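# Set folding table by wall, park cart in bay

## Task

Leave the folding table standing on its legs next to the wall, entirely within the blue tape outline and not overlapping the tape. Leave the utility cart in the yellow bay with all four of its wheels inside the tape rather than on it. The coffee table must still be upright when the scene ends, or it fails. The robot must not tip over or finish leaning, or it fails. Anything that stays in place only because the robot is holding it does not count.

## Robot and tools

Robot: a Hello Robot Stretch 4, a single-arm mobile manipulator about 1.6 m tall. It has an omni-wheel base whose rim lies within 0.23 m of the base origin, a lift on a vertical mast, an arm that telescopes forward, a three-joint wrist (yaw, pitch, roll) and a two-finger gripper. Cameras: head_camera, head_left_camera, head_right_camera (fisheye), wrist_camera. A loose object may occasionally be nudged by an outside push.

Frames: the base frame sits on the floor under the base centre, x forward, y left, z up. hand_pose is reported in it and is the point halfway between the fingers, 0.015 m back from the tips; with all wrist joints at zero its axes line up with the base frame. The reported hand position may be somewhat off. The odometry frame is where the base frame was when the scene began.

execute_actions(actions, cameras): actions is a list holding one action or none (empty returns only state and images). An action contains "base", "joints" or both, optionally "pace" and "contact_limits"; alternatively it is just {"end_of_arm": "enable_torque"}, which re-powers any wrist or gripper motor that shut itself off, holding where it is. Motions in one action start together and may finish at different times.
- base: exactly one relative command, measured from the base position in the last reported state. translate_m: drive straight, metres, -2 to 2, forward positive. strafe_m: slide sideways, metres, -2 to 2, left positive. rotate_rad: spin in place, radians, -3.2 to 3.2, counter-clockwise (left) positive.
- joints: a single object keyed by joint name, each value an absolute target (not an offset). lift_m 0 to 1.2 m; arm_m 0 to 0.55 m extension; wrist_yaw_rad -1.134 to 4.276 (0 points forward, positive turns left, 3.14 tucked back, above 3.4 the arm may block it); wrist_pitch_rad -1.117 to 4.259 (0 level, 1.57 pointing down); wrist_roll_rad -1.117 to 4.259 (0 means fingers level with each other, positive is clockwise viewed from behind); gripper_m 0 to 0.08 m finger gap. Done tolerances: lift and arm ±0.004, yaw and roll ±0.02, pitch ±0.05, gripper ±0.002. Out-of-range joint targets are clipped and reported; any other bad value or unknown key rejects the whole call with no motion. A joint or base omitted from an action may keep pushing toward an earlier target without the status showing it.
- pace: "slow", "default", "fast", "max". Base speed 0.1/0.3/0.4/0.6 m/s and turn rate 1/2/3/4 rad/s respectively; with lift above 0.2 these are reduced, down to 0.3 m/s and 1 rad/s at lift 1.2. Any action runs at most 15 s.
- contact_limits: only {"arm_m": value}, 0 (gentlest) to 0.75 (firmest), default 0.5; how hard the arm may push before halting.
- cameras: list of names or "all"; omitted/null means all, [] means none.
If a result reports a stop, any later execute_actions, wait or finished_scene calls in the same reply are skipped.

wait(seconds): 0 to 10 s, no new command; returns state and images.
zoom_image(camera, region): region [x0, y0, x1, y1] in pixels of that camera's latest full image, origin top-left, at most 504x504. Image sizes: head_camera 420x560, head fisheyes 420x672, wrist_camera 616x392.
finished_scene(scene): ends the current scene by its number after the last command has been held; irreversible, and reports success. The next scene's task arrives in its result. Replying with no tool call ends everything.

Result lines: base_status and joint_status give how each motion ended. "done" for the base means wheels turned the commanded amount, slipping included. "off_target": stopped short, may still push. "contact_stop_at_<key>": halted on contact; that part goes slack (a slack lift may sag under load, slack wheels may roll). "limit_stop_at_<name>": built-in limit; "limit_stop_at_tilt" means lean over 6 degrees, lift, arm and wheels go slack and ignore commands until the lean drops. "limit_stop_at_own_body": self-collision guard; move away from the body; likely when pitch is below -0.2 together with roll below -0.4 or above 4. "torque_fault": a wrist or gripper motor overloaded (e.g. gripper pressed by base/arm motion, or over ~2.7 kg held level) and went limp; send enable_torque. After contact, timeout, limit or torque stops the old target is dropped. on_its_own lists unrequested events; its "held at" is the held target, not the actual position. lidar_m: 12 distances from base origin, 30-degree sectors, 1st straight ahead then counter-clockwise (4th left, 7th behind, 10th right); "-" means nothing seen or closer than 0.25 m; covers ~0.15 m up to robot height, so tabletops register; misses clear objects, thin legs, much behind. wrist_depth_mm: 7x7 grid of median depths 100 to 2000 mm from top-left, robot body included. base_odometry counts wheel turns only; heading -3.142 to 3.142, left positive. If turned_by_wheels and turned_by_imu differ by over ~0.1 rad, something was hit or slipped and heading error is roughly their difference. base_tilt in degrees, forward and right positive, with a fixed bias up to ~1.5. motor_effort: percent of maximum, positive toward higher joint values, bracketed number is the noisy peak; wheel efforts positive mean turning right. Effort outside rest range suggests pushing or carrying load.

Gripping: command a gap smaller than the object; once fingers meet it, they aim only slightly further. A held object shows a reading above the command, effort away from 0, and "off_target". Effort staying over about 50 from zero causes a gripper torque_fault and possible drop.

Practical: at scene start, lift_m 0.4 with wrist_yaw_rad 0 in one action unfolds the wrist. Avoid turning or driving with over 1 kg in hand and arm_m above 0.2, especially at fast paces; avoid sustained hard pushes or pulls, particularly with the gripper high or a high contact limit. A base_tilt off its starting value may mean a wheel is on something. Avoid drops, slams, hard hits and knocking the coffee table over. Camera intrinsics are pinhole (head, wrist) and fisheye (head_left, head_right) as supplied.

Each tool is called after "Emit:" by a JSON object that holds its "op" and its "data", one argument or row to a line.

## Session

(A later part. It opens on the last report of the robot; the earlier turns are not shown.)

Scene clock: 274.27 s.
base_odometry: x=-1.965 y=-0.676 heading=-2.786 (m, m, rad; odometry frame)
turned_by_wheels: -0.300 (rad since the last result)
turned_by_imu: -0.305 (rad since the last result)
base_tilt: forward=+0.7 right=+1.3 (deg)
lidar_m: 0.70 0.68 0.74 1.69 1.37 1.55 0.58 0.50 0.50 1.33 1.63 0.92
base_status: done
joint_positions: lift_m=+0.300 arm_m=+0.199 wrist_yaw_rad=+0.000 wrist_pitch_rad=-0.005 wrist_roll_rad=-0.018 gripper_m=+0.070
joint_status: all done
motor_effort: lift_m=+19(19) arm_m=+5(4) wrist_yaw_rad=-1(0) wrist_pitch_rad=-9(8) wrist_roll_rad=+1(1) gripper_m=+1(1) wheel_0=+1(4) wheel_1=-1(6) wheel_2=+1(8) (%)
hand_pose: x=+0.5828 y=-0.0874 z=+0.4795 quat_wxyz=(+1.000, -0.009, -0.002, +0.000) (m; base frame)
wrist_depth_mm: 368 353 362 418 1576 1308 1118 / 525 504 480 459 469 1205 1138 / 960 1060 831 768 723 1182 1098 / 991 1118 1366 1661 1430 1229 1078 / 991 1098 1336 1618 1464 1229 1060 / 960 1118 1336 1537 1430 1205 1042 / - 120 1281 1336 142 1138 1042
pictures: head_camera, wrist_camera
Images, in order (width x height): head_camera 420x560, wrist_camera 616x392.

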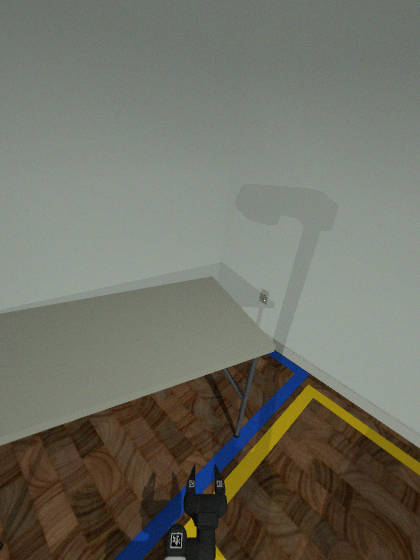

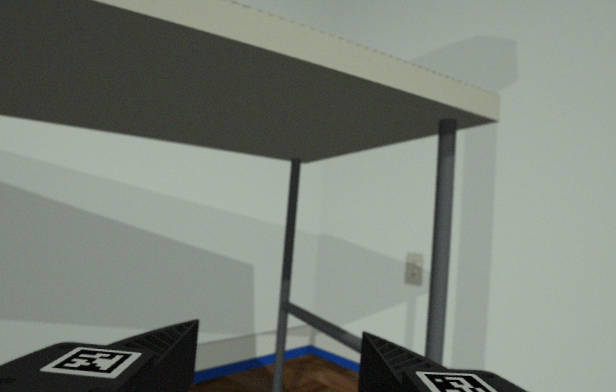

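Emit:
{"op": "execute_actions", "data": {
  "actions": [
    {"base":{"strafe_m":-0.15},"joints":{"arm_m":0.4},"pace":"slow"}
  ],
  "cameras": ["wrist_camera"]
}}

Emit:
{"op": "execute_actions", "data": {
  "actions": [
    {"joints":{"arm_m":0.55},"pace":"slow","contact_limits":{"arm_m":0.35}}
  ],
  "cameras": ["wrist_camera"]
}}

Emit:
{"op": "execute_actions", "data": {
  "actions": [
    {"base":{"translate_m":0.2},"pace":"slow"}
  ],
  "cameras": ["head_camera","head_left_camera","wrist_camera"]
}}

Scene clock: 282.60 s.
base_odometry: x=-2.018 y=-0.536 heading=-2.786 (m, m, rad; odometry frame)
turned_by_wheels: +0.000 (rad since the last result)
turned_by_imu: -0.001 (rad since the last result)
base_tilt: forward=+0.7 right=+1.3 (deg)
lidar_m: 0.78 0.74 0.80 1.82 1.51 0.79 0.44 0.40 1.38 1.18 1.54 1.54
base_status: done
joint_positions: lift_m=+0.300 arm_m=+0.399 wrist_yaw_rad=+0.000 wrist_pitch_rad=-0.005 wrist_roll_rad=-0.018 gripper_m=+0.070
joint_status: all done
motor_effort: lift_m=+19(19) arm_m=+5(4) wrist_yaw_rad=-2(1) wrist_pitch_rad=-10(7) wrist_roll_rad=+1(1) gripper_m=+2(2) wheel_0=+0(6) wheel_1=-1(7) wheel_2=+0(2) (%)
hand_pose: x=+0.7828 y=-0.0874 z=+0.4795 quat_wxyz=(+1.000, -0.009, -0.002, +0.000) (m; base frame)
wrist_depth_mm: 366 353 342 329 320 991 904 / 535 504 484 459 1118 1025 904 / 976 1042 831 1464 1138 1025 917 / 946 1098 1281 1464 1118 991 891 / 946 1098 1255 1430 1118 1008 866 / 931 1118 1336 1397 1098 991 866 / - 120 741 1308 142 946 842
pictures: wrist_camera
Images, in order (width x height): wrist_camera 616x392.

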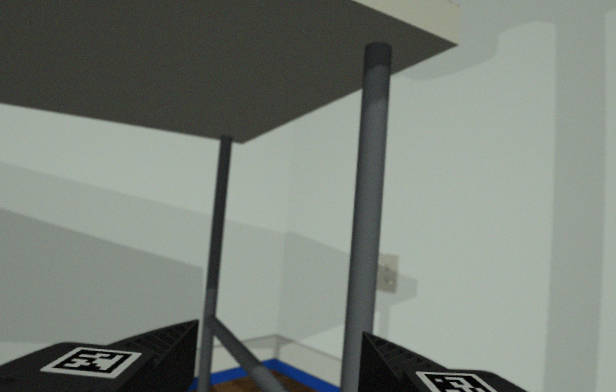

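Scene clock: 285.37 s.
base_odometry: x=-2.018 y=-0.536 heading=-2.786 (m, m, rad; odometry frame)
turned_by_wheels: +0.000 (rad since the last result)
turned_by_imu: +0.000 (rad since the last result)
base_tilt: forward=+0.7 right=+1.3 (deg)
lidar_m: 0.77 0.76 0.80 1.81 1.53 0.80 0.47 0.40 1.39 1.17 1.54 1.54
base_status: not commanded
joint_positions: lift_m=+0.300 arm_m=+0.549 wrist_yaw_rad=+0.000 wrist_pitch_rad=-0.005 wrist_roll_rad=-0.018 gripper_m=+0.070
joint_status: all done
motor_effort: lift_m=+19(19) arm_m=+5(5) wrist_yaw_rad=-1(2) wrist_pitch_rad=-10(8) wrist_roll_rad=+1(1) gripper_m=+1(2) wheel_0=+1(0) wheel_1=-1(1) wheel_2=+0(0) (%)
contact_limits: arm_m 0.35
hand_pose: x=+0.9328 y=-0.0874 z=+0.4795 quat_wxyz=(+1.000, -0.009, -0.002, +0.000) (m; base frame)
wrist_depth_mm: 373 353 342 330 298 904 820 / 535 508 484 1281 1118 917 820 / 854 991 1118 1308 1098 891 820 / 842 976 1205 1336 1078 891 798 / 854 1008 1205 1308 1060 878 798 / 854 991 1205 1281 189 866 778 / - 120 1160 1205 143 854 759
pictures: wrist_camera
Images, in order (width x height): wrist_camera 616x392.

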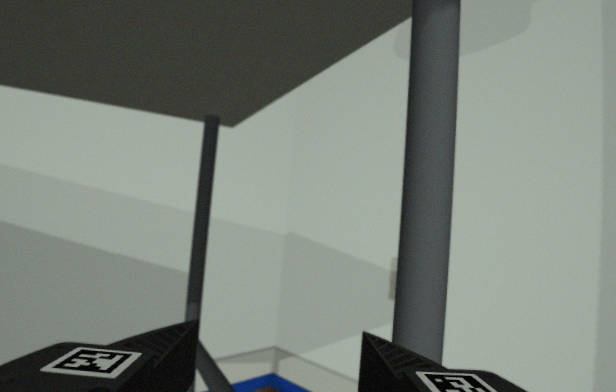

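Scene clock: 288.67 s.
base_odometry: x=-2.205 y=-0.606 heading=-2.784 (m, m, rad; odometry frame)
turned_by_wheels: +0.001 (rad since the last result)
turned_by_imu: +0.001 (rad since the last result)
base_tilt: forward=+0.7 right=+1.3 (deg)
lidar_m: 0.63 0.58 0.63 1.62 1.62 1.80 0.65 0.59 1.23 1.29 1.40 0.85
base_status: done
joint_positions: lift_m=+0.300 arm_m=+0.549 wrist_yaw_rad=+0.002 wrist_pitch_rad=-0.005 wrist_roll_rad=-0.018 gripper_m=+0.070
joint_status: not commanded
motor_effort: lift_m=+19(19) arm_m=+5(5) wrist_yaw_rad=-7(14) wrist_pitch_rad=-11(10) wrist_roll_rad=+1(1) gripper_m=+2(3) wheel_0=+10(11) wheel_1=+5(4) wheel_2=+2(8) (%)
hand_pose: x=+0.9329 y=-0.0870 z=+0.4795 quat_wxyz=(+1.000, -0.009, -0.002, +0.001) (m; base frame)
wrist_depth_mm: 370 353 342 353 976 831 707 / 715 508 500 1118 960 809 699 / 723 842 1008 1118 946 778 699 / 715 820 1008 1118 917 778 676 / 732 809 1008 1098 904 778 683 / 723 798 1008 1078 891 768 661 / - 120 1008 1078 143 715 661
pictures: head_camera, head_left_camera, wrist_camera
Images, in order (width x height): head_camera 420x560, head_left_camera 420x672, wrist_camera 616x392.

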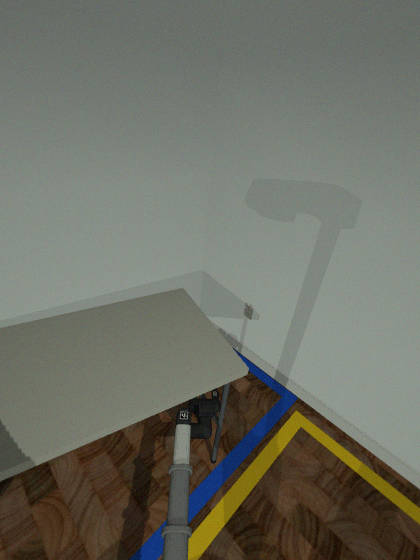

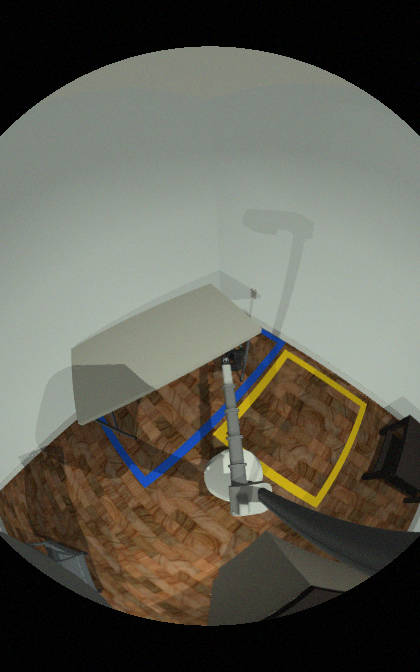

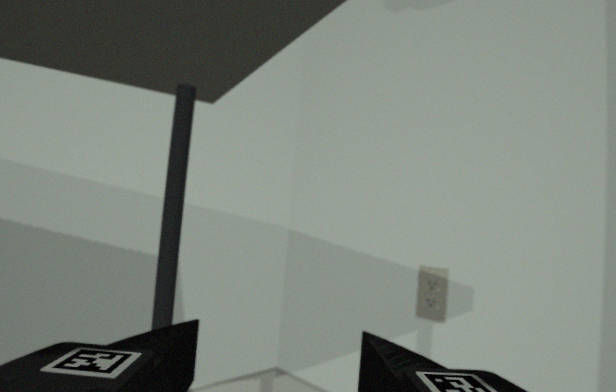

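Emit:
{"op": "execute_actions", "data": {
  "actions": [
    {"base":{"translate_m":-0.22},"pace":"slow"}
  ],
  "cameras": []
}}

Emit:
{"op": "execute_actions", "data": {
  "actions": [
    {"base":{"strafe_m":-0.07},"joints":{"gripper_m":0.08},"pace":"slow"}
  ],
  "cameras": ["wrist_camera"]
}}

Scene clock: 299.47 s.
base_odometry: x=-1.999 y=-0.529 heading=-2.785 (m, m, rad; odometry frame)
turned_by_wheels: +0.000 (rad since the last result)
turned_by_imu: -0.001 (rad since the last result)
base_tilt: forward=+0.7 right=+1.3 (deg)
lidar_m: 0.81 0.78 0.83 1.82 1.51 0.76 0.45 0.37 1.42 1.18 1.53 1.53
base_status: done
joint_positions: lift_m=+0.300 arm_m=+0.549 wrist_yaw_rad=+0.000 wrist_pitch_rad=-0.005 wrist_roll_rad=-0.018 gripper_m=+0.070
joint_status: not commanded
motor_effort: lift_m=+19(19) arm_m=+4(5) wrist_yaw_rad=-2(10) wrist_pitch_rad=-10(8) wrist_roll_rad=+1(2) gripper_m=+1(2) wheel_0=-2(11) wheel_1=-1(2) wheel_2=+1(8) (%)
hand_pose: x=+0.9329 y=-0.0873 z=+0.4795 quat_wxyz=(+1.000, -0.009, -0.002, +0.000) (m; base frame)
wrist_depth_mm: 370 353 340 329 301 931 831 / 525 517 480 462 389 946 842 / 866 991 1078 1366 1042 931 831 / 878 1008 1182 1336 1025 904 820 / 866 1008 1160 1281 1025 904 788 / 854 976 1229 1281 960 891 778 / - 119 676 1205 143 854 778
pictures: none
No camera images: the call's "cameras" was empty. Leave "cameras" out to get every camera's image.

Scene clock: 301.30 s.
base_odometry: x=-2.023 y=-0.463 heading=-2.785 (m, m, rad; odometry frame)
turned_by_wheels: +0.000 (rad since the last result)
turned_by_imu: +0.000 (rad since the last result)
base_tilt: forward=+0.7 right=+1.3 (deg)
lidar_m: 0.86 0.83 0.89 1.89 1.57 0.68 0.38 0.36 1.31 1.11 1.49 1.51
base_status: done
joint_positions: lift_m=+0.300 arm_m=+0.549 wrist_yaw_rad=+0.000 wrist_pitch_rad=-0.005 wrist_roll_rad=-0.018 gripper_m=+0.080
joint_status: all done
motor_effort: lift_m=+19(19) arm_m=+4(4) wrist_yaw_rad=-2(3) wrist_pitch_rad=-9(7) wrist_roll_rad=+1(1) gripper_m=+1(3) wheel_0=+2(9) wheel_1=-1(1) wheel_2=+0(3) (%)
hand_pose: x=+0.9329 y=-0.0873 z=+0.4795 quat_wxyz=(+1.000, -0.009, -0.002, +0.000) (m; base frame)
wrist_depth_mm: 373 353 340 297 1025 917 798 / 530 508 488 410 1078 891 768 / 904 1025 1255 1229 1060 891 788 / 904 1025 1229 1138 1025 878 768 / 904 1025 1281 1138 1008 854 759 / 904 1025 1255 1098 991 854 759 / - 123 1205 1078 146 798 741
pictures: wrist_camera
Images, in order (width x height): wrist_camera 616x392.

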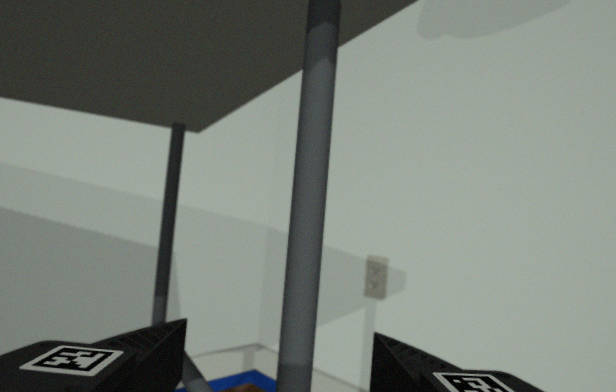

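Emit:
{"op": "execute_actions", "data": {
  "actions": [
    {"base":{"translate_m":0.22},"pace":"slow"}
  ],
  "cameras": ["wrist_camera"]
}}

Emit:
{"op": "execute_actions", "data": {
  "actions": [
    {"base":{"translate_m":0.13},"pace":"slow"}
  ],
  "cameras": ["head_camera","head_left_camera","wrist_camera"]
}}

Scene clock: 315.47 s.
base_odometry: x=-2.229 y=-0.540 heading=-2.785 (m, m, rad; odometry frame)
turned_by_wheels: +0.000 (rad since the last result)
turned_by_imu: -0.002 (rad since the last result)
base_tilt: forward=+0.7 right=+1.3 (deg)
lidar_m: 0.66 0.64 0.69 1.67 1.67 0.99 0.56 0.59 1.15 1.22 1.35 1.32
base_status: done
joint_positions: lift_m=+0.300 arm_m=+0.549 wrist_yaw_rad=-0.003 wrist_pitch_rad=-0.005 wrist_roll_rad=-0.018 gripper_m=+0.080
joint_status: not commanded
motor_effort: lift_m=+19(19) arm_m=+4(4) wrist_yaw_rad=+6(10) wrist_pitch_rad=-6(8) wrist_roll_rad=+2(1) gripper_m=+1(1) wheel_0=+4(6) wheel_1=+1(4) wheel_2=-5(6) (%)
hand_pose: x=+0.9326 y=-0.0880 z=+0.4796 quat_wxyz=(+1.000, -0.009, -0.003, -0.001) (m; base frame)
wrist_depth_mm: 373 353 368 1182 854 759 661 / 723 508 1060 1182 831 759 661 / 768 854 1060 1182 820 741 647 / 768 891 1060 1138 820 732 634 / 778 904 1078 - 798 715 634 / 778 866 1060 - 788 707 627 / - 123 1078 - 130 676 609
pictures: wrist_camera
Images, in order (width x height): wrist_camera 616x392.

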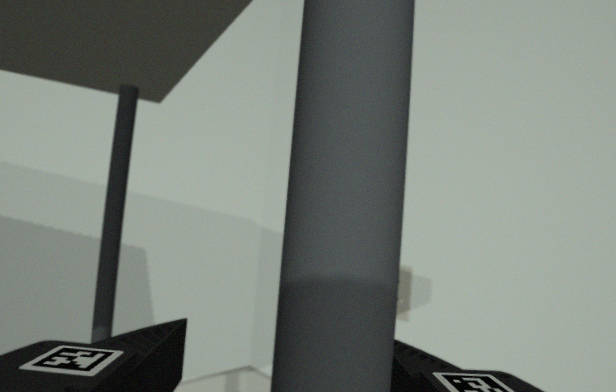

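Scene clock: 318.03 s.
base_odometry: x=-2.351 y=-0.585 heading=-2.784 (m, m, rad; odometry frame)
turned_by_wheels: +0.000 (rad since the last result)
turned_by_imu: -0.001 (rad since the last result)
base_tilt: forward=+0.7 right=+1.3 (deg)
lidar_m: 0.63 0.58 0.59 0.80 1.79 1.92 0.71 0.79 1.22 1.35 1.24 1.25
base_status: done
joint_positions: lift_m=+0.300 arm_m=+0.549 wrist_yaw_rad=-0.003 wrist_pitch_rad=-0.005 wrist_roll_rad=-0.018 gripper_m=+0.080
joint_status: not commanded
motor_effort: lift_m=+19(19) arm_m=+4(4) wrist_yaw_rad=+8(10) wrist_pitch_rad=-8(9) wrist_roll_rad=+2(1) gripper_m=+1(2) wheel_0=+4(5) wheel_1=+2(9) wheel_2=-5(5) (%)
hand_pose: x=+0.9326 y=-0.0880 z=+0.4796 quat_wxyz=(+1.000, -0.009, -0.003, -0.002) (m; base frame)
wrist_depth_mm: 370 353 976 1042 759 668 585 / 647 788 976 1042 750 654 580 / 668 798 960 1008 741 654 574 / 668 798 960 - 723 647 559 / 654 798 960 - 723 634 559 / 676 788 946 - 707 627 549 / - 123 946 - 130 597 544
pictures: head_camera, head_left_camera, wrist_camera
Images, in order (width x height): head_camera 420x560, head_left_camera 420x672, wrist_camera 616x392.

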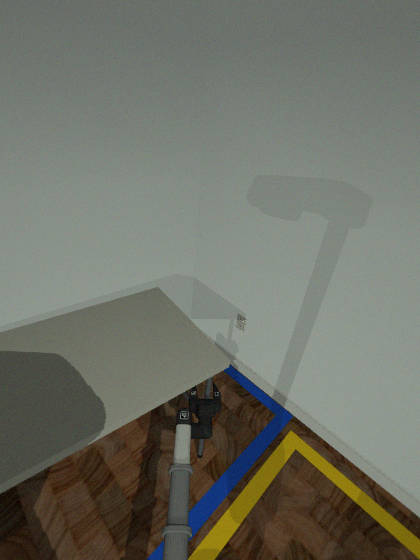

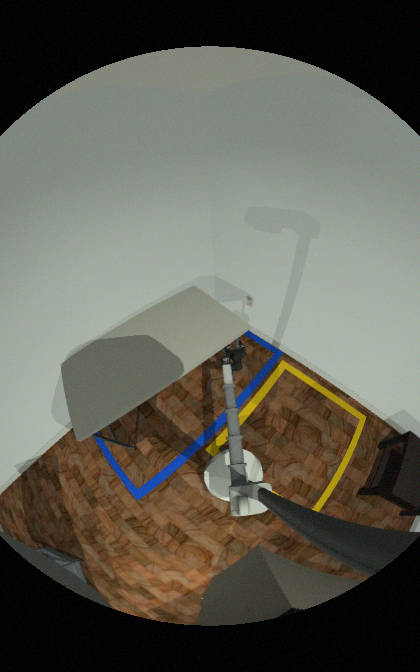

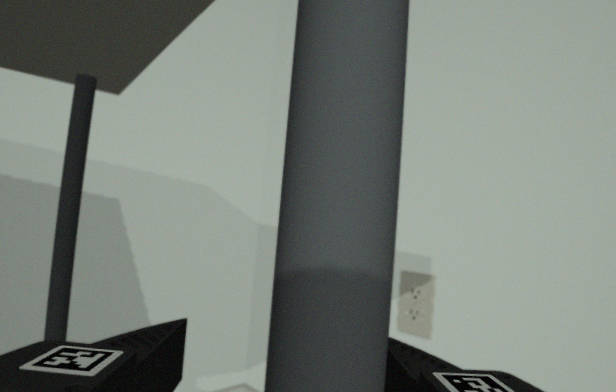

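Emit:
{"op": "execute_actions", "data": {
  "actions": [
    {"base":{"translate_m":-0.3},"joints":{"arm_m":0.0}}
  ],
  "cameras": []
}}

Emit:
{"op": "execute_actions", "data": {
  "actions": [
    {"base":{"rotate_rad":0.45}}
  ],
  "cameras": ["head_camera","head_left_camera"]
}}

Scene clock: 327.93 s.
base_odometry: x=-2.070 y=-0.481 heading=-2.785 (m, m, rad; odometry frame)
turned_by_wheels: +0.000 (rad since the last result)
turned_by_imu: +0.000 (rad since the last result)
base_tilt: forward=+0.7 right=+1.3 (deg)
lidar_m: 0.90 0.82 0.84 1.85 1.61 0.75 0.44 0.40 1.22 1.11 1.46 1.46
base_status: done
joint_positions: lift_m=+0.300 arm_m=+0.001 wrist_yaw_rad=+0.000 wrist_pitch_rad=-0.005 wrist_roll_rad=-0.018 gripper_m=+0.080
joint_status: all done
motor_effort: lift_m=+19(19) arm_m=-5(5) wrist_yaw_rad=-1(7) wrist_pitch_rad=-9(9) wrist_roll_rad=+1(1) gripper_m=+1(1) wheel_0=-1(7) wheel_1=+1(5) wheel_2=-3(9) (%)
hand_pose: x=+0.3847 y=-0.0875 z=+0.4794 quat_wxyz=(+1.000, -0.009, -0.002, +0.000) (m; base frame)
wrist_depth_mm: 1205 1366 1661 1863 1499 1308 1078 / 621 1308 1708 1808 1464 1229 1060 / 976 891 842 1618 1430 1229 1060 / 1182 1366 1708 1661 1464 1205 1025 / 1182 1397 1661 1618 1397 1160 1060 / 1205 1336 1661 1618 1366 1160 1025 / - 123 1281 1397 146 1138 1008
pictures: none
No camera images: the call's "cameras" was empty. Leave "cameras" out to get every camera's image.

Scene clock: 329.17 s.
base_odometry: x=-2.070 y=-0.480 heading=-2.335 (m, m, rad; odometry frame)
turned_by_wheels: +0.450 (rad since the last result)
turned_by_imu: +0.455 (rad since the last result)
base_tilt: forward=+0.7 right=+1.4 (deg)
lidar_m: 0.84 0.85 1.75 1.57 0.87 0.46 0.40 1.45 1.13 1.46 1.45 0.94
base_status: done
joint_positions: lift_m=+0.300 arm_m=+0.001 wrist_yaw_rad=+0.000 wrist_pitch_rad=-0.005 wrist_roll_rad=-0.018 gripper_m=+0.080
joint_status: not commanded
motor_effort: lift_m=+19(19) arm_m=-5(5) wrist_yaw_rad=+0(1) wrist_pitch_rad=-11(10) wrist_roll_rad=+2(1) gripper_m=+2(1) wheel_0=-2(5) wheel_1=+1(3) wheel_2=-2(6) (%)
hand_pose: x=+0.3847 y=-0.0874 z=+0.4794 quat_wxyz=(+1.000, -0.009, -0.002, +0.000) (m; base frame)
wrist_depth_mm: 1182 1255 1336 1464 1618 1708 1430 / 580 615 1308 1464 1618 1708 1397 / 991 891 820 750 715 788 1308 / 1138 1229 1366 1397 1499 1661 1308 / 1160 1205 1336 1430 1576 1618 1255 / 1138 1182 1336 1397 1537 1576 1255 / - 123 1255 1366 146 1499 1281
pictures: head_camera, head_left_camera
Images, in order (width x height): head_camera 420x560, head_left_camera 420x672.

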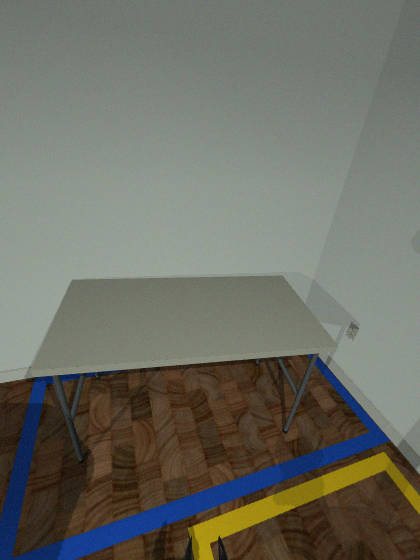

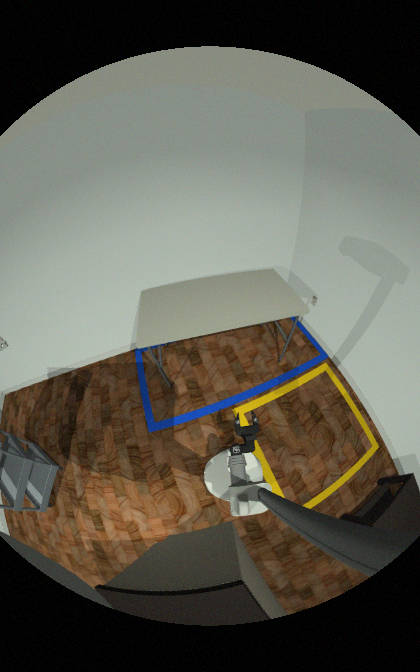

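Emit:
{"op": "execute_actions", "data": {
  "actions": [
    {"base":{"rotate_rad":0.6},"joints":{"arm_m":0.2}}
  ],
  "cameras": ["head_camera","wrist_camera"]
}}

Scene clock: 336.60 s.
base_odometry: x=-2.070 y=-0.480 heading=-1.735 (m, m, rad; odometry frame)
turned_by_wheels: +0.600 (rad since the last result)
turned_by_imu: +0.607 (rad since the last result)
base_tilt: forward=+0.7 right=+1.3 (deg)
lidar_m: 0.87 1.84 1.58 0.73 0.44 0.40 1.23 1.12 1.46 1.48 0.88 0.82
base_status: done
joint_positions: lift_m=+0.300 arm_m=+0.199 wrist_yaw_rad=+0.000 wrist_pitch_rad=-0.005 wrist_roll_rad=-0.018 gripper_m=+0.080
joint_status: all done
motor_effort: lift_m=+19(19) arm_m=+5(3) wrist_yaw_rad=-1(1) wrist_pitch_rad=-8(9) wrist_roll_rad=+1(1) gripper_m=+1(1) wheel_0=-1(7) wheel_1=+1(9) wheel_2=+0(9) (%)
hand_pose: x=+0.5828 y=-0.0874 z=+0.4794 quat_wxyz=(+1.000, -0.009, -0.002, +0.000) (m; base frame)
wrist_depth_mm: 1499 1336 1308 1205 1138 1060 1025 / 1464 1366 1281 488 439 410 392 / 1397 1308 1255 750 691 640 597 / 1430 1308 1255 1138 1078 1008 991 / 1366 1336 1205 1138 1060 1008 991 / 1366 1281 1205 1138 1060 991 946 / - 123 1182 1098 146 991 976
pictures: head_camera, wrist_camera
Images, in order (width x height): head_camera 420x560, wrist_camera 616x392.

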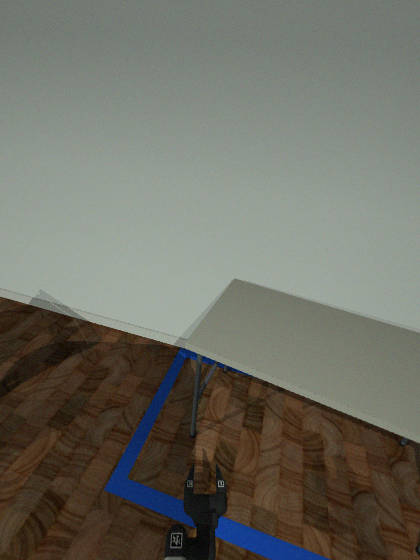

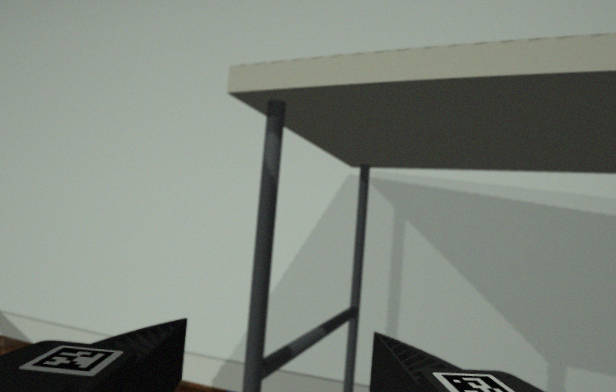

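Emit:
{"op": "execute_actions", "data": {
  "actions": [
    {"base":{"rotate_rad":0.04},"joints":{"arm_m":0.5},"pace":"slow"}
  ],
  "cameras": ["wrist_camera"]
}}

Scene clock: 344.33 s.
base_odometry: x=-2.070 y=-0.480 heading=-1.695 (m, m, rad; odometry frame)
turned_by_wheels: +0.040 (rad since the last result)
turned_by_imu: +0.039 (rad since the last result)
base_tilt: forward=+0.7 right=+1.3 (deg)
lidar_m: 0.88 1.91 1.59 0.69 0.44 0.38 1.13 1.12 1.47 1.48 0.88 0.83
base_status: done
joint_positions: lift_m=+0.300 arm_m=+0.499 wrist_yaw_rad=+0.000 wrist_pitch_rad=-0.005 wrist_roll_rad=-0.018 gripper_m=+0.080
joint_status: all done
motor_effort: lift_m=+19(19) arm_m=+5(3) wrist_yaw_rad=-1(2) wrist_pitch_rad=-9(11) wrist_roll_rad=+1(1) gripper_m=+1(2) wheel_0=-2(2) wheel_1=-1(5) wheel_2=+0(6) (%)
hand_pose: x=+0.8828 y=-0.0874 z=+0.4794 quat_wxyz=(+1.000, -0.009, -0.002, +0.000) (m; base frame)
wrist_depth_mm: 1205 1078 1008 290 315 307 298 / 1160 1060 991 421 436 413 399 / 1160 1042 976 854 820 647 603 / 1118 1008 960 227 809 768 732 / 1118 1025 931 842 809 778 723 / 1078 991 917 820 798 741 707 / - 123 904 220 146 732 707
pictures: wrist_camera
Images, in order (width x height): wrist_camera 616x392.

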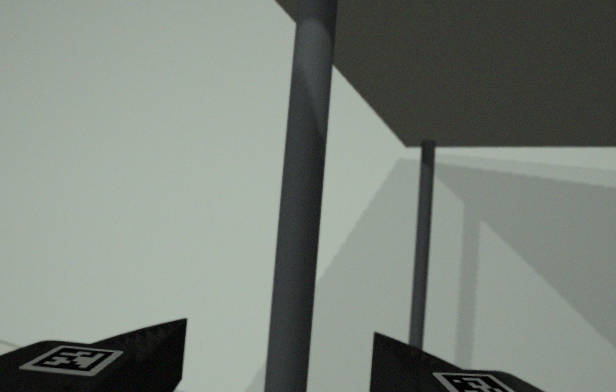

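Emit:
{"op": "execute_actions", "data": {
  "actions": [
    {"base":{"translate_m":0.095},"pace":"slow"}
  ],
  "cameras": []
}}

Emit:
{"op": "execute_actions", "data": {
  "actions": [
    {"joints":{"gripper_m":0.018}}
  ],
  "cameras": ["wrist_camera"]
}}

Emit:
{"op": "execute_actions", "data": {
  "actions": [
    {"joints":{"arm_m":0.42},"pace":"slow"}
  ],
  "cameras": []
}}

Emit:
{"op": "execute_actions", "data": {
  "actions": [
    {"joints":{"gripper_m":0.08}}
  ],
  "cameras": []
}}

Emit:
{"op": "execute_actions", "data": {
  "actions": [
    {"joints":{"arm_m":0.0}}
  ],
  "cameras": ["head_camera","head_left_camera","head_right_camera"]
}}

Scene clock: 353.27 s.
base_odometry: x=-2.081 y=-0.575 heading=-1.695 (m, m, rad; odometry frame)
turned_by_wheels: +0.000 (rad since the last result)
turned_by_imu: -0.001 (rad since the last result)
base_tilt: forward=+0.7 right=+1.4 (deg)
lidar_m: 0.79 1.79 1.56 0.85 0.52 0.48 1.23 1.23 1.50 1.51 0.78 0.75
base_status: done
joint_positions: lift_m=+0.300 arm_m=+0.499 wrist_yaw_rad=+0.000 wrist_pitch_rad=-0.005 wrist_roll_rad=-0.018 gripper_m=+0.080
joint_status: not commanded
motor_effort: lift_m=+19(19) arm_m=+5(5) wrist_yaw_rad=-1(1) wrist_pitch_rad=-7(9) wrist_roll_rad=+2(1) gripper_m=+2(1) wheel_0=+2(5) wheel_1=+1(6) wheel_2=-2(4) (%)
hand_pose: x=+0.8828 y=-0.0874 z=+0.4794 quat_wxyz=(+1.000, -0.009, -0.002, +0.000) (m; base frame)
wrist_depth_mm: 1078 960 878 131 319 307 301 / 1042 960 878 129 473 415 394 / 991 917 854 127 741 676 654 / 991 904 854 127 741 691 661 / 976 904 842 124 732 676 640 / 946 891 809 123 723 668 640 / - 123 809 122 146 654 634
pictures: none
No camera images: the call's "cameras" was empty. Leave "cameras" out to get every camera's image.

Scene clock: 354.60 s.
base_odometry: x=-2.082 y=-0.575 heading=-1.696 (m, m, rad; odometry frame)
turned_by_wheels: -0.001 (rad since the last result)
turned_by_imu: -0.002 (rad since the last result)
base_tilt: forward=+0.7 right=+1.3 (deg)
lidar_m: 0.77 1.81 1.54 0.86 0.51 0.48 1.21 1.24 1.49 1.50 0.79 0.74
base_status: not commanded
joint_positions: lift_m=+0.300 arm_m=+0.500 wrist_yaw_rad=-0.003 wrist_pitch_rad=-0.005 wrist_roll_rad=-0.017 gripper_m=+0.023
joint_status: gripper_m off_target (ended at +0.023, target +0.018)
motor_effort: lift_m=+19(19) arm_m=+3(5) wrist_yaw_rad=+8(9) wrist_pitch_rad=-9(8) wrist_roll_rad=-1(1) gripper_m=-33(32) wheel_0=-7(7) wheel_1=-4(4) wheel_2=-3(3) (%)
hand_pose: x=+0.8828 y=-0.0881 z=+0.4794 quat_wxyz=(+1.000, -0.009, -0.002, -0.002) (m; base frame)
wrist_depth_mm: 1060 960 866 131 314 307 300 / 1008 931 866 128 466 415 397 / 991 917 866 128 741 676 654 / 976 904 820 126 732 683 654 / 960 904 820 124 715 676 654 / 960 878 798 123 707 668 634 / 917 878 123 120 647 668 634
pictures: wrist_camera
Images, in order (width x height): wrist_camera 616x392.

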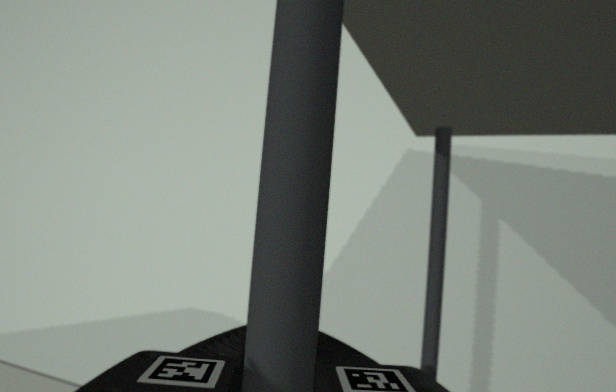

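Scene clock: 356.67 s.
base_odometry: x=-2.082 y=-0.575 heading=-1.695 (m, m, rad; odometry frame)
turned_by_wheels: +0.001 (rad since the last result)
turned_by_imu: +0.001 (rad since the last result)
base_tilt: forward=+0.7 right=+1.3 (deg)
lidar_m: 0.73 1.81 1.55 0.84 0.53 0.47 1.21 1.23 1.49 1.13 0.76 0.67
base_status: not commanded
joint_positions: lift_m=+0.300 arm_m=+0.421 wrist_yaw_rad=+0.006 wrist_pitch_rad=-0.004 wrist_roll_rad=-0.017 gripper_m=+0.023
joint_status: all done
on_its_own: wrist_yaw_rad is at rest, and its effort (-17) is outside its rest range (-13 to +13)
motor_effort: lift_m=+19(19) arm_m=-7(4) wrist_yaw_rad=-17(17) wrist_pitch_rad=-10(10) wrist_roll_rad=+0(1) gripper_m=-34(34) wheel_0=-4(7) wheel_1=-1(4) wheel_2=+1(3) (%)
hand_pose: x=+0.8053 y=-0.0862 z=+0.4794 quat_wxyz=(+1.000, -0.009, -0.002, +0.003) (m; base frame)
wrist_depth_mm: 1182 1042 991 131 315 307 298 / 1138 1042 946 128 445 415 397 / 1098 1025 960 128 809 741 715 / 1098 1008 917 125 798 759 723 / 1098 991 917 124 809 741 707 / 1042 976 904 124 788 741 699 / 1008 976 124 121 580 741 683
pictures: none
No camera images: the call's "cameras" was empty. Leave "cameras" out to get every camera's image.

Scene clock: 357.90 s.
base_odometry: x=-2.081 y=-0.575 heading=-1.695 (m, m, rad; odometry frame)
turned_by_wheels: +0.000 (rad since the last result)
turned_by_imu: +0.000 (rad since the last result)
base_tilt: forward=+0.7 right=+1.3 (deg)
lidar_m: 0.71 1.80 1.53 0.85 0.51 0.48 1.19 1.23 1.50 1.13 0.75 0.69
base_status: not commanded
joint_positions: lift_m=+0.300 arm_m=+0.421 wrist_yaw_rad=+0.001 wrist_pitch_rad=-0.004 wrist_roll_rad=-0.017 gripper_m=+0.080
joint_status: all done
motor_effort: lift_m=+19(19) arm_m=-5(7) wrist_yaw_rad=-3(17) wrist_pitch_rad=-10(9) wrist_roll_rad=+0(0) gripper_m=+2(36) wheel_0=-3(4) wheel_1=+0(1) wheel_2=+1(2) (%)
hand_pose: x=+0.8045 y=-0.0873 z=+0.4794 quat_wxyz=(+1.000, -0.009, -0.002, +0.000) (m; base frame)
wrist_depth_mm: 1160 1060 960 131 315 306 298 / 1138 1042 931 131 442 415 397 / 1138 991 946 128 788 732 715 / 1098 991 917 127 809 768 723 / 1078 976 917 126 798 750 707 / 1025 976 904 127 798 732 715 / - 123 878 128 146 715 691
pictures: none
No camera images: the call's "cameras" was empty. Leave "cameras" out to get every camera's image.

Scene clock: 360.23 s.
base_odometry: x=-2.081 y=-0.575 heading=-1.695 (m, m, rad; odometry frame)
turned_by_wheels: +0.000 (rad since the last result)
turned_by_imu: +0.000 (rad since the last result)
base_tilt: forward=+0.7 right=+1.3 (deg)
lidar_m: 0.71 1.81 1.55 0.81 0.53 0.48 1.23 1.21 1.49 1.12 0.76 0.70
base_status: not commanded
joint_positions: lift_m=+0.300 arm_m=+0.001 wrist_yaw_rad=+0.000 wrist_pitch_rad=-0.005 wrist_roll_rad=-0.017 gripper_m=+0.080
joint_status: all done
motor_effort: lift_m=+19(19) arm_m=-5(8) wrist_yaw_rad=-1(3) wrist_pitch_rad=-9(12) wrist_roll_rad=+0(0) gripper_m=+1(1) wheel_0=-2(3) wheel_1=+0(0) wheel_2=+1(1) (%)
hand_pose: x=+0.3847 y=-0.0874 z=+0.4794 quat_wxyz=(+1.000, -0.009, -0.002, +0.000) (m; base frame)
wrist_depth_mm: 1708 1537 1430 1336 1229 1160 1098 / 1708 1537 1397 530 477 433 407 / 1618 1499 1397 842 691 640 591 / 1576 1464 1397 1255 1160 1098 1042 / 1618 1499 1308 1229 1182 1118 1060 / 1576 1430 1308 1229 1138 1078 1025 / - 123 1308 1182 146 1098 1008
pictures: head_camera, head_left_camera, head_right_camera
Images, in order (width x height): head_camera 420x560, head_left_camera 420x672, head_right_camera 420x672.

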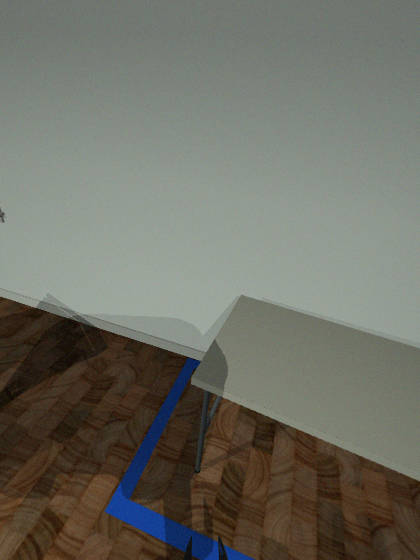

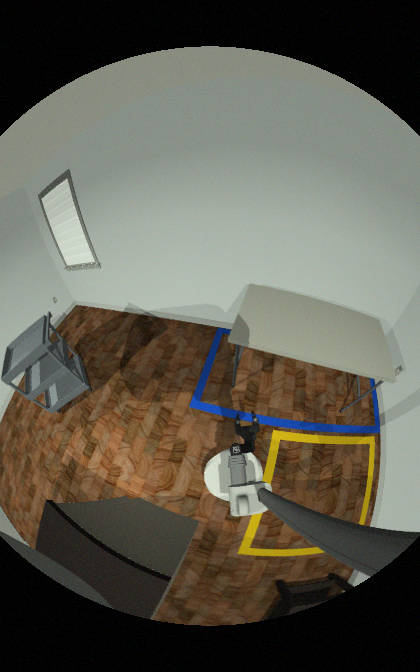

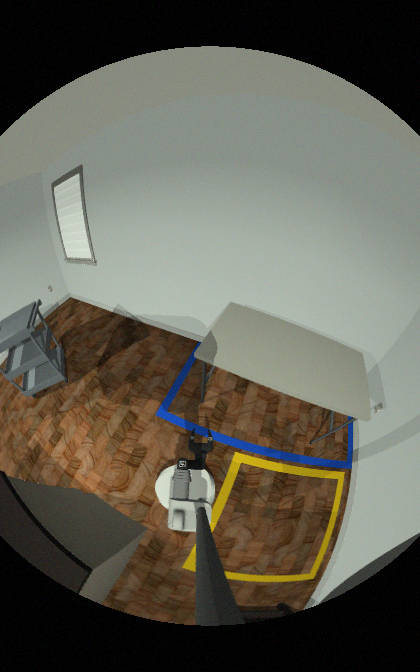

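Emit:
{"op": "execute_actions", "data": {
  "actions": [
    {"base":{"rotate_rad":1.15},"joints":{"lift_m":0.675,"wrist_roll_rad":1.57,"gripper_m":0.07}}
  ]
}}

Scene clock: 368.13 s.
base_odometry: x=-2.081 y=-0.575 heading=-0.545 (m, m, rad; odometry frame)
turned_by_wheels: +1.150 (rad since the last result)
turned_by_imu: +1.164 (rad since the last result)
base_tilt: forward=+0.7 right=+1.3 (deg)
lidar_m: 1.54 0.74 0.52 0.45 1.20 1.34 1.48 1.02 0.74 0.69 0.73 1.95
base_status: done
joint_positions: lift_m=+0.675 arm_m=+0.001 wrist_yaw_rad=+0.000 wrist_pitch_rad=-0.005 wrist_roll_rad=+1.570 gripper_m=+0.070
joint_status: all done
motor_effort: lift_m=+25(33) arm_m=-5(5) wrist_yaw_rad=+0(0) wrist_pitch_rad=-9(9) wrist_roll_rad=+2(7) gripper_m=-2(1) wheel_0=-1(8) wheel_1=-1(2) wheel_2=-1(5) (%)
hand_pose: x=+0.3847 y=-0.0874 z=+0.8539 quat_wxyz=(+0.708, +0.707, -0.002, +0.002) (m; base frame)
wrist_depth_mm: - - - - - 1708 1205 / - - - - - 1661 1182 / - - - - - 1661 1182 / - - - - 1808 1537 1160 / - - - 1983 1756 1430 1138 / - - - - 1863 1464 1118 / - 120 - - 143 1430 1118
pictures: head_camera, head_left_camera, head_right_camera, wrist_camera
Images, in order (width x height): head_camera 420x560, head_left_camera 420x672, head_right_camera 420x672, wrist_camera 616x392.

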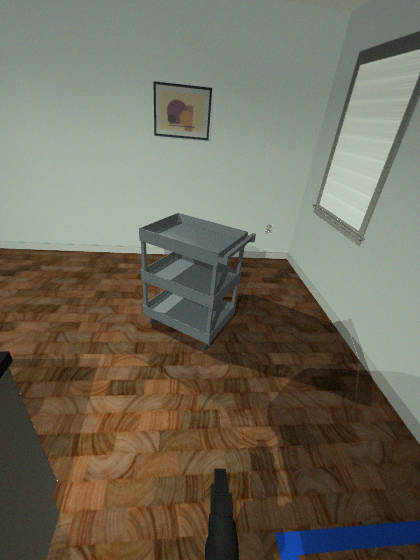

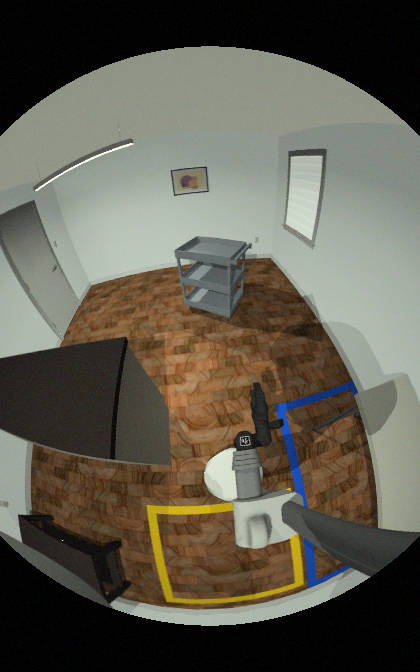

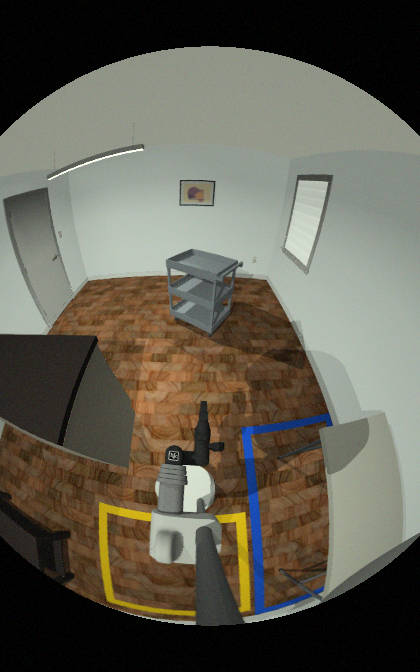

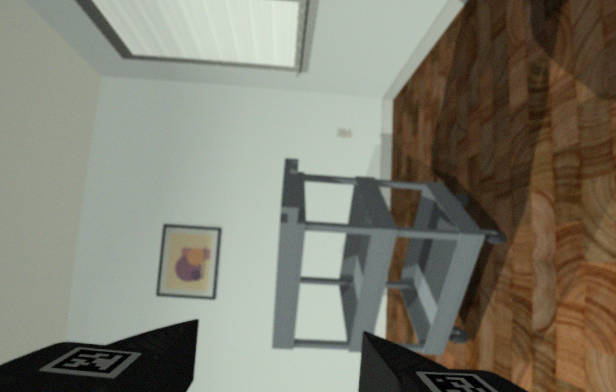

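Emit:
{"op": "execute_actions", "data": {
  "actions": [
    {"base":{"translate_m":0.9},"joints":{"gripper_m":0.0},"pace":"fast"}
  ],
  "cameras": ["head_camera","head_left_camera"]
}}

Scene clock: 397.73 s.
base_odometry: x=-1.312 y=-1.042 heading=-0.546 (m, m, rad; odometry frame)
turned_by_wheels: +0.000 (rad since the last result)
turned_by_imu: -0.004 (rad since the last result)
base_tilt: forward=+0.7 right=+1.3 (deg)
lidar_m: 0.65 0.88 2.48 1.03 0.56 0.72 2.39 1.02 0.93 1.39 1.43 0.64
base_status: done
joint_positions: lift_m=+0.675 arm_m=+0.001 wrist_yaw_rad=+0.000 wrist_pitch_rad=-0.005 wrist_roll_rad=+1.570 gripper_m=+0.000
joint_status: all done
motor_effort: lift_m=+25(25) arm_m=-4(5) wrist_yaw_rad=-1(1) wrist_pitch_rad=-12(9) wrist_roll_rad=+2(3) gripper_m=-2(1) wheel_0=-1(6) wheel_1=-1(8) wheel_2=+1(11) (%)
hand_pose: x=+0.3847 y=-0.0874 z=+0.8539 quat_wxyz=(+0.708, +0.707, -0.002, +0.002) (m; base frame)
wrist_depth_mm: - - - - - 1708 1205 / - - - - - 1661 1160 / - - - 750 - 866 1118 / - - - 407 - 723 878 / - - - 424 436 591 445 / 1921 1921 - 466 1060 699 473 / 1921 1983 136 130 991 683 668
pictures: head_camera, head_left_camera
Images, in order (width x height): head_camera 420x560, head_left_camera 420x672.

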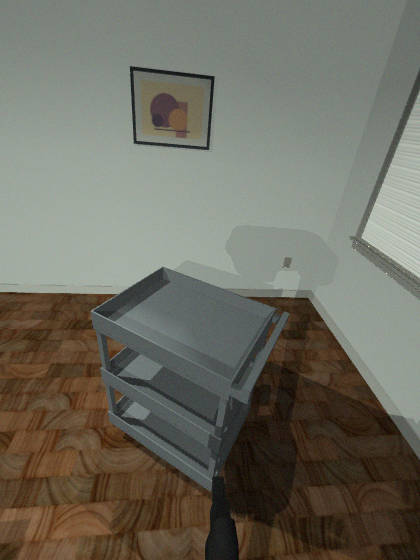

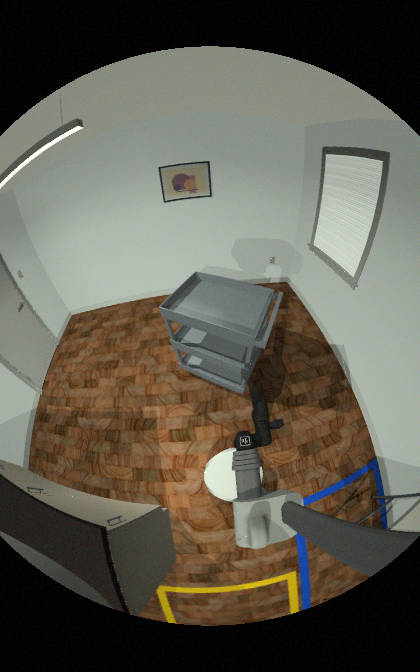

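Emit:
{"op": "execute_actions", "data": {
  "actions": [
    {"joints":{"arm_m":0.3,"lift_m":0.64},"pace":"slow"}
  ],
  "cameras": ["head_camera","wrist_camera"]
}}

Emit:
{"op": "execute_actions", "data": {
  "actions": [
    {"joints":{"arm_m":0.55},"pace":"slow","contact_limits":{"arm_m":0.35}}
  ],
  "cameras": ["head_camera","head_left_camera"]
}}

Scene clock: 415.00 s.
base_odometry: x=-1.312 y=-1.042 heading=-0.546 (m, m, rad; odometry frame)
turned_by_wheels: +0.000 (rad since the last result)
turned_by_imu: -0.001 (rad since the last result)
base_tilt: forward=+0.7 right=+1.3 (deg)
lidar_m: 0.68 0.90 2.46 1.01 0.57 0.73 2.40 1.02 0.95 1.39 1.41 0.68
base_status: not commanded
joint_positions: lift_m=+0.640 arm_m=+0.299 wrist_yaw_rad=-0.002 wrist_pitch_rad=-0.005 wrist_roll_rad=+1.570 gripper_m=+0.000
joint_status: all done
motor_effort: lift_m=+18(19) arm_m=+6(7) wrist_yaw_rad=+4(16) wrist_pitch_rad=-6(10) wrist_roll_rad=+2(2) gripper_m=-2(1) wheel_0=-1(1) wheel_1=+0(1) wheel_2=-1(4) (%)
hand_pose: x=+0.6824 y=-0.0878 z=+0.8196 quat_wxyz=(+0.708, +0.707, -0.003, +0.001) (m; base frame)
wrist_depth_mm: 1863 1863 116 118 - 1618 1138 / 1863 1863 121 123 1921 1366 1098 / 1756 1756 166 131 1863 591 473 / 1756 1756 139 140 159 544 445 / 1756 1708 147 147 153 158 158 / 1708 1708 157 158 759 634 459 / 1661 1661 137 130 778 615 445
pictures: head_camera, wrist_camera
Images, in order (width x height): head_camera 420x560, wrist_camera 616x392.

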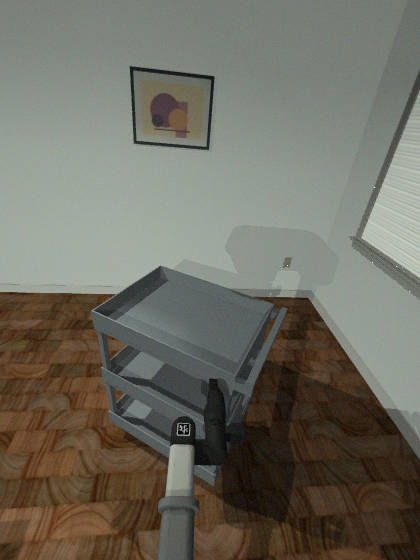

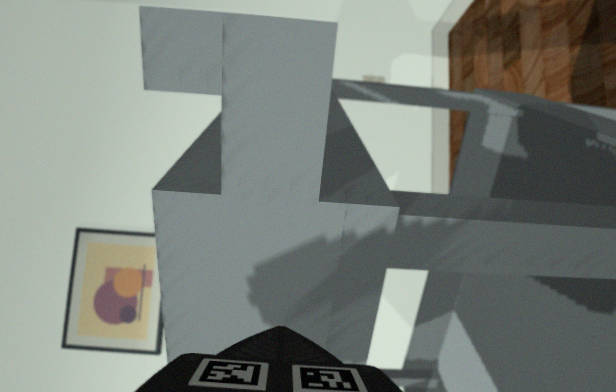

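Scene clock: 418.77 s.
base_odometry: x=-1.312 y=-1.042 heading=-0.546 (m, m, rad; odometry frame)
turned_by_wheels: +0.000 (rad since the last result)
turned_by_imu: -0.001 (rad since the last result)
base_tilt: forward=+0.7 right=+1.3 (deg)
lidar_m: 0.93 1.09 2.49 0.99 0.55 0.71 2.40 1.03 0.93 1.40 1.43 0.93
base_status: not commanded
joint_positions: lift_m=+0.640 arm_m=+0.549 wrist_yaw_rad=-0.002 wrist_pitch_rad=-0.005 wrist_roll_rad=+1.570 gripper_m=+0.000
joint_status: all done
motor_effort: lift_m=+18(18) arm_m=+6(8) wrist_yaw_rad=+4(26) wrist_pitch_rad=-8(8) wrist_roll_rad=+3(2) gripper_m=-1(1) wheel_0=-2(3) wheel_1=+0(1) wheel_2=-3(6) (%)
contact_limits: arm_m 0.35
hand_pose: x=+0.9324 y=-0.0878 z=+0.8196 quat_wxyz=(+0.708, +0.707, -0.002, +0.001) (m; base frame)
wrist_depth_mm: 1618 1576 138 140 148 1537 1138 / 1576 1576 143 144 146 152 153 / 1537 1661 146 147 151 591 473 / 1576 1499 150 152 1618 615 469 / 1499 1499 154 156 1576 634 455 / 1464 1430 160 161 1537 627 455 / 1430 1430 136 130 1499 621 445
pictures: head_camera, head_left_camera
Images, in order (width x height): head_camera 420x560, head_left_camera 420x672.

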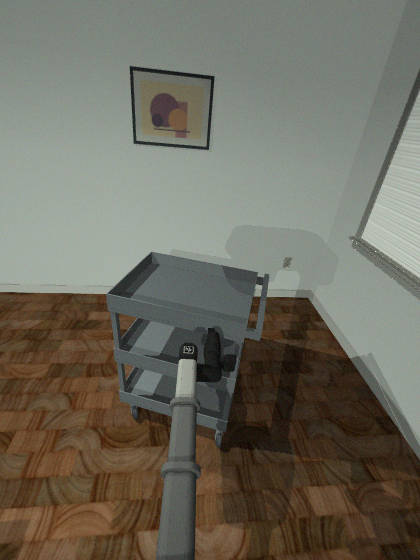

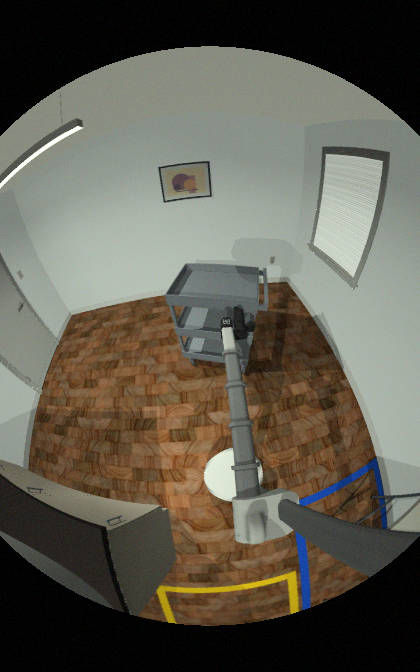

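Emit:
{"op": "execute_actions", "data": {
  "actions": [
    {"base":{"translate_m":0.3},"pace":"slow"}
  ],
  "cameras": ["head_camera","head_left_camera"]
}}

Scene clock: 428.07 s.
base_odometry: x=-1.056 y=-1.197 heading=-0.546 (m, m, rad; odometry frame)
turned_by_wheels: +0.000 (rad since the last result)
turned_by_imu: -0.002 (rad since the last result)
base_tilt: forward=+0.7 right=+1.3 (deg)
lidar_m: 0.92 1.09 2.51 2.38 0.73 0.76 2.69 1.16 1.31 1.36 1.40 0.94
base_status: done
joint_positions: lift_m=+0.640 arm_m=+0.549 wrist_yaw_rad=-0.001 wrist_pitch_rad=-0.005 wrist_roll_rad=+1.570 gripper_m=+0.000
joint_status: not commanded
motor_effort: lift_m=+18(18) arm_m=+5(6) wrist_yaw_rad=+1(9) wrist_pitch_rad=-8(7) wrist_roll_rad=+2(2) gripper_m=-1(2) wheel_0=+4(4) wheel_1=+2(3) wheel_2=-2(5) (%)
hand_pose: x=+0.9326 y=-0.0876 z=+0.8196 quat_wxyz=(+0.708, +0.707, -0.002, +0.001) (m; base frame)
wrist_depth_mm: 1308 1336 138 140 147 1430 1160 / 1281 1308 142 143 146 152 153 / 1229 1281 146 147 150 597 480 / 1229 1255 150 152 1308 621 469 / 1182 1229 154 156 1308 627 462 / 1160 1182 160 160 1281 634 455 / 1118 1182 136 130 1229 609 442
pictures: head_camera, head_left_camera
Images, in order (width x height): head_camera 420x560, head_left_camera 420x672.

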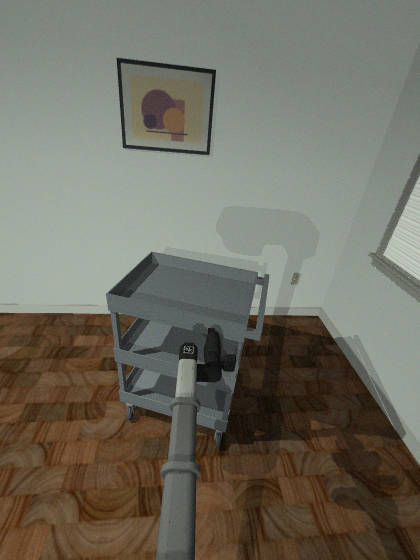

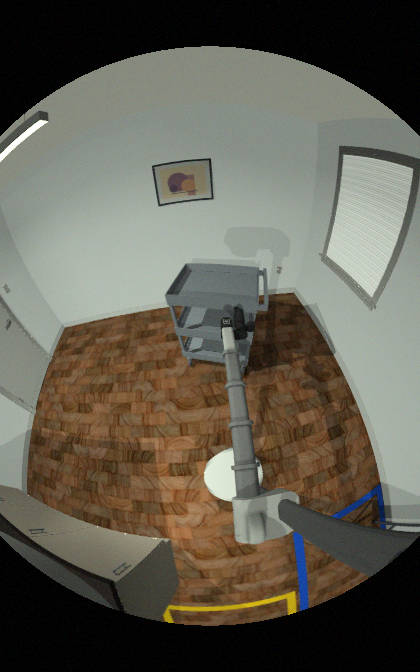

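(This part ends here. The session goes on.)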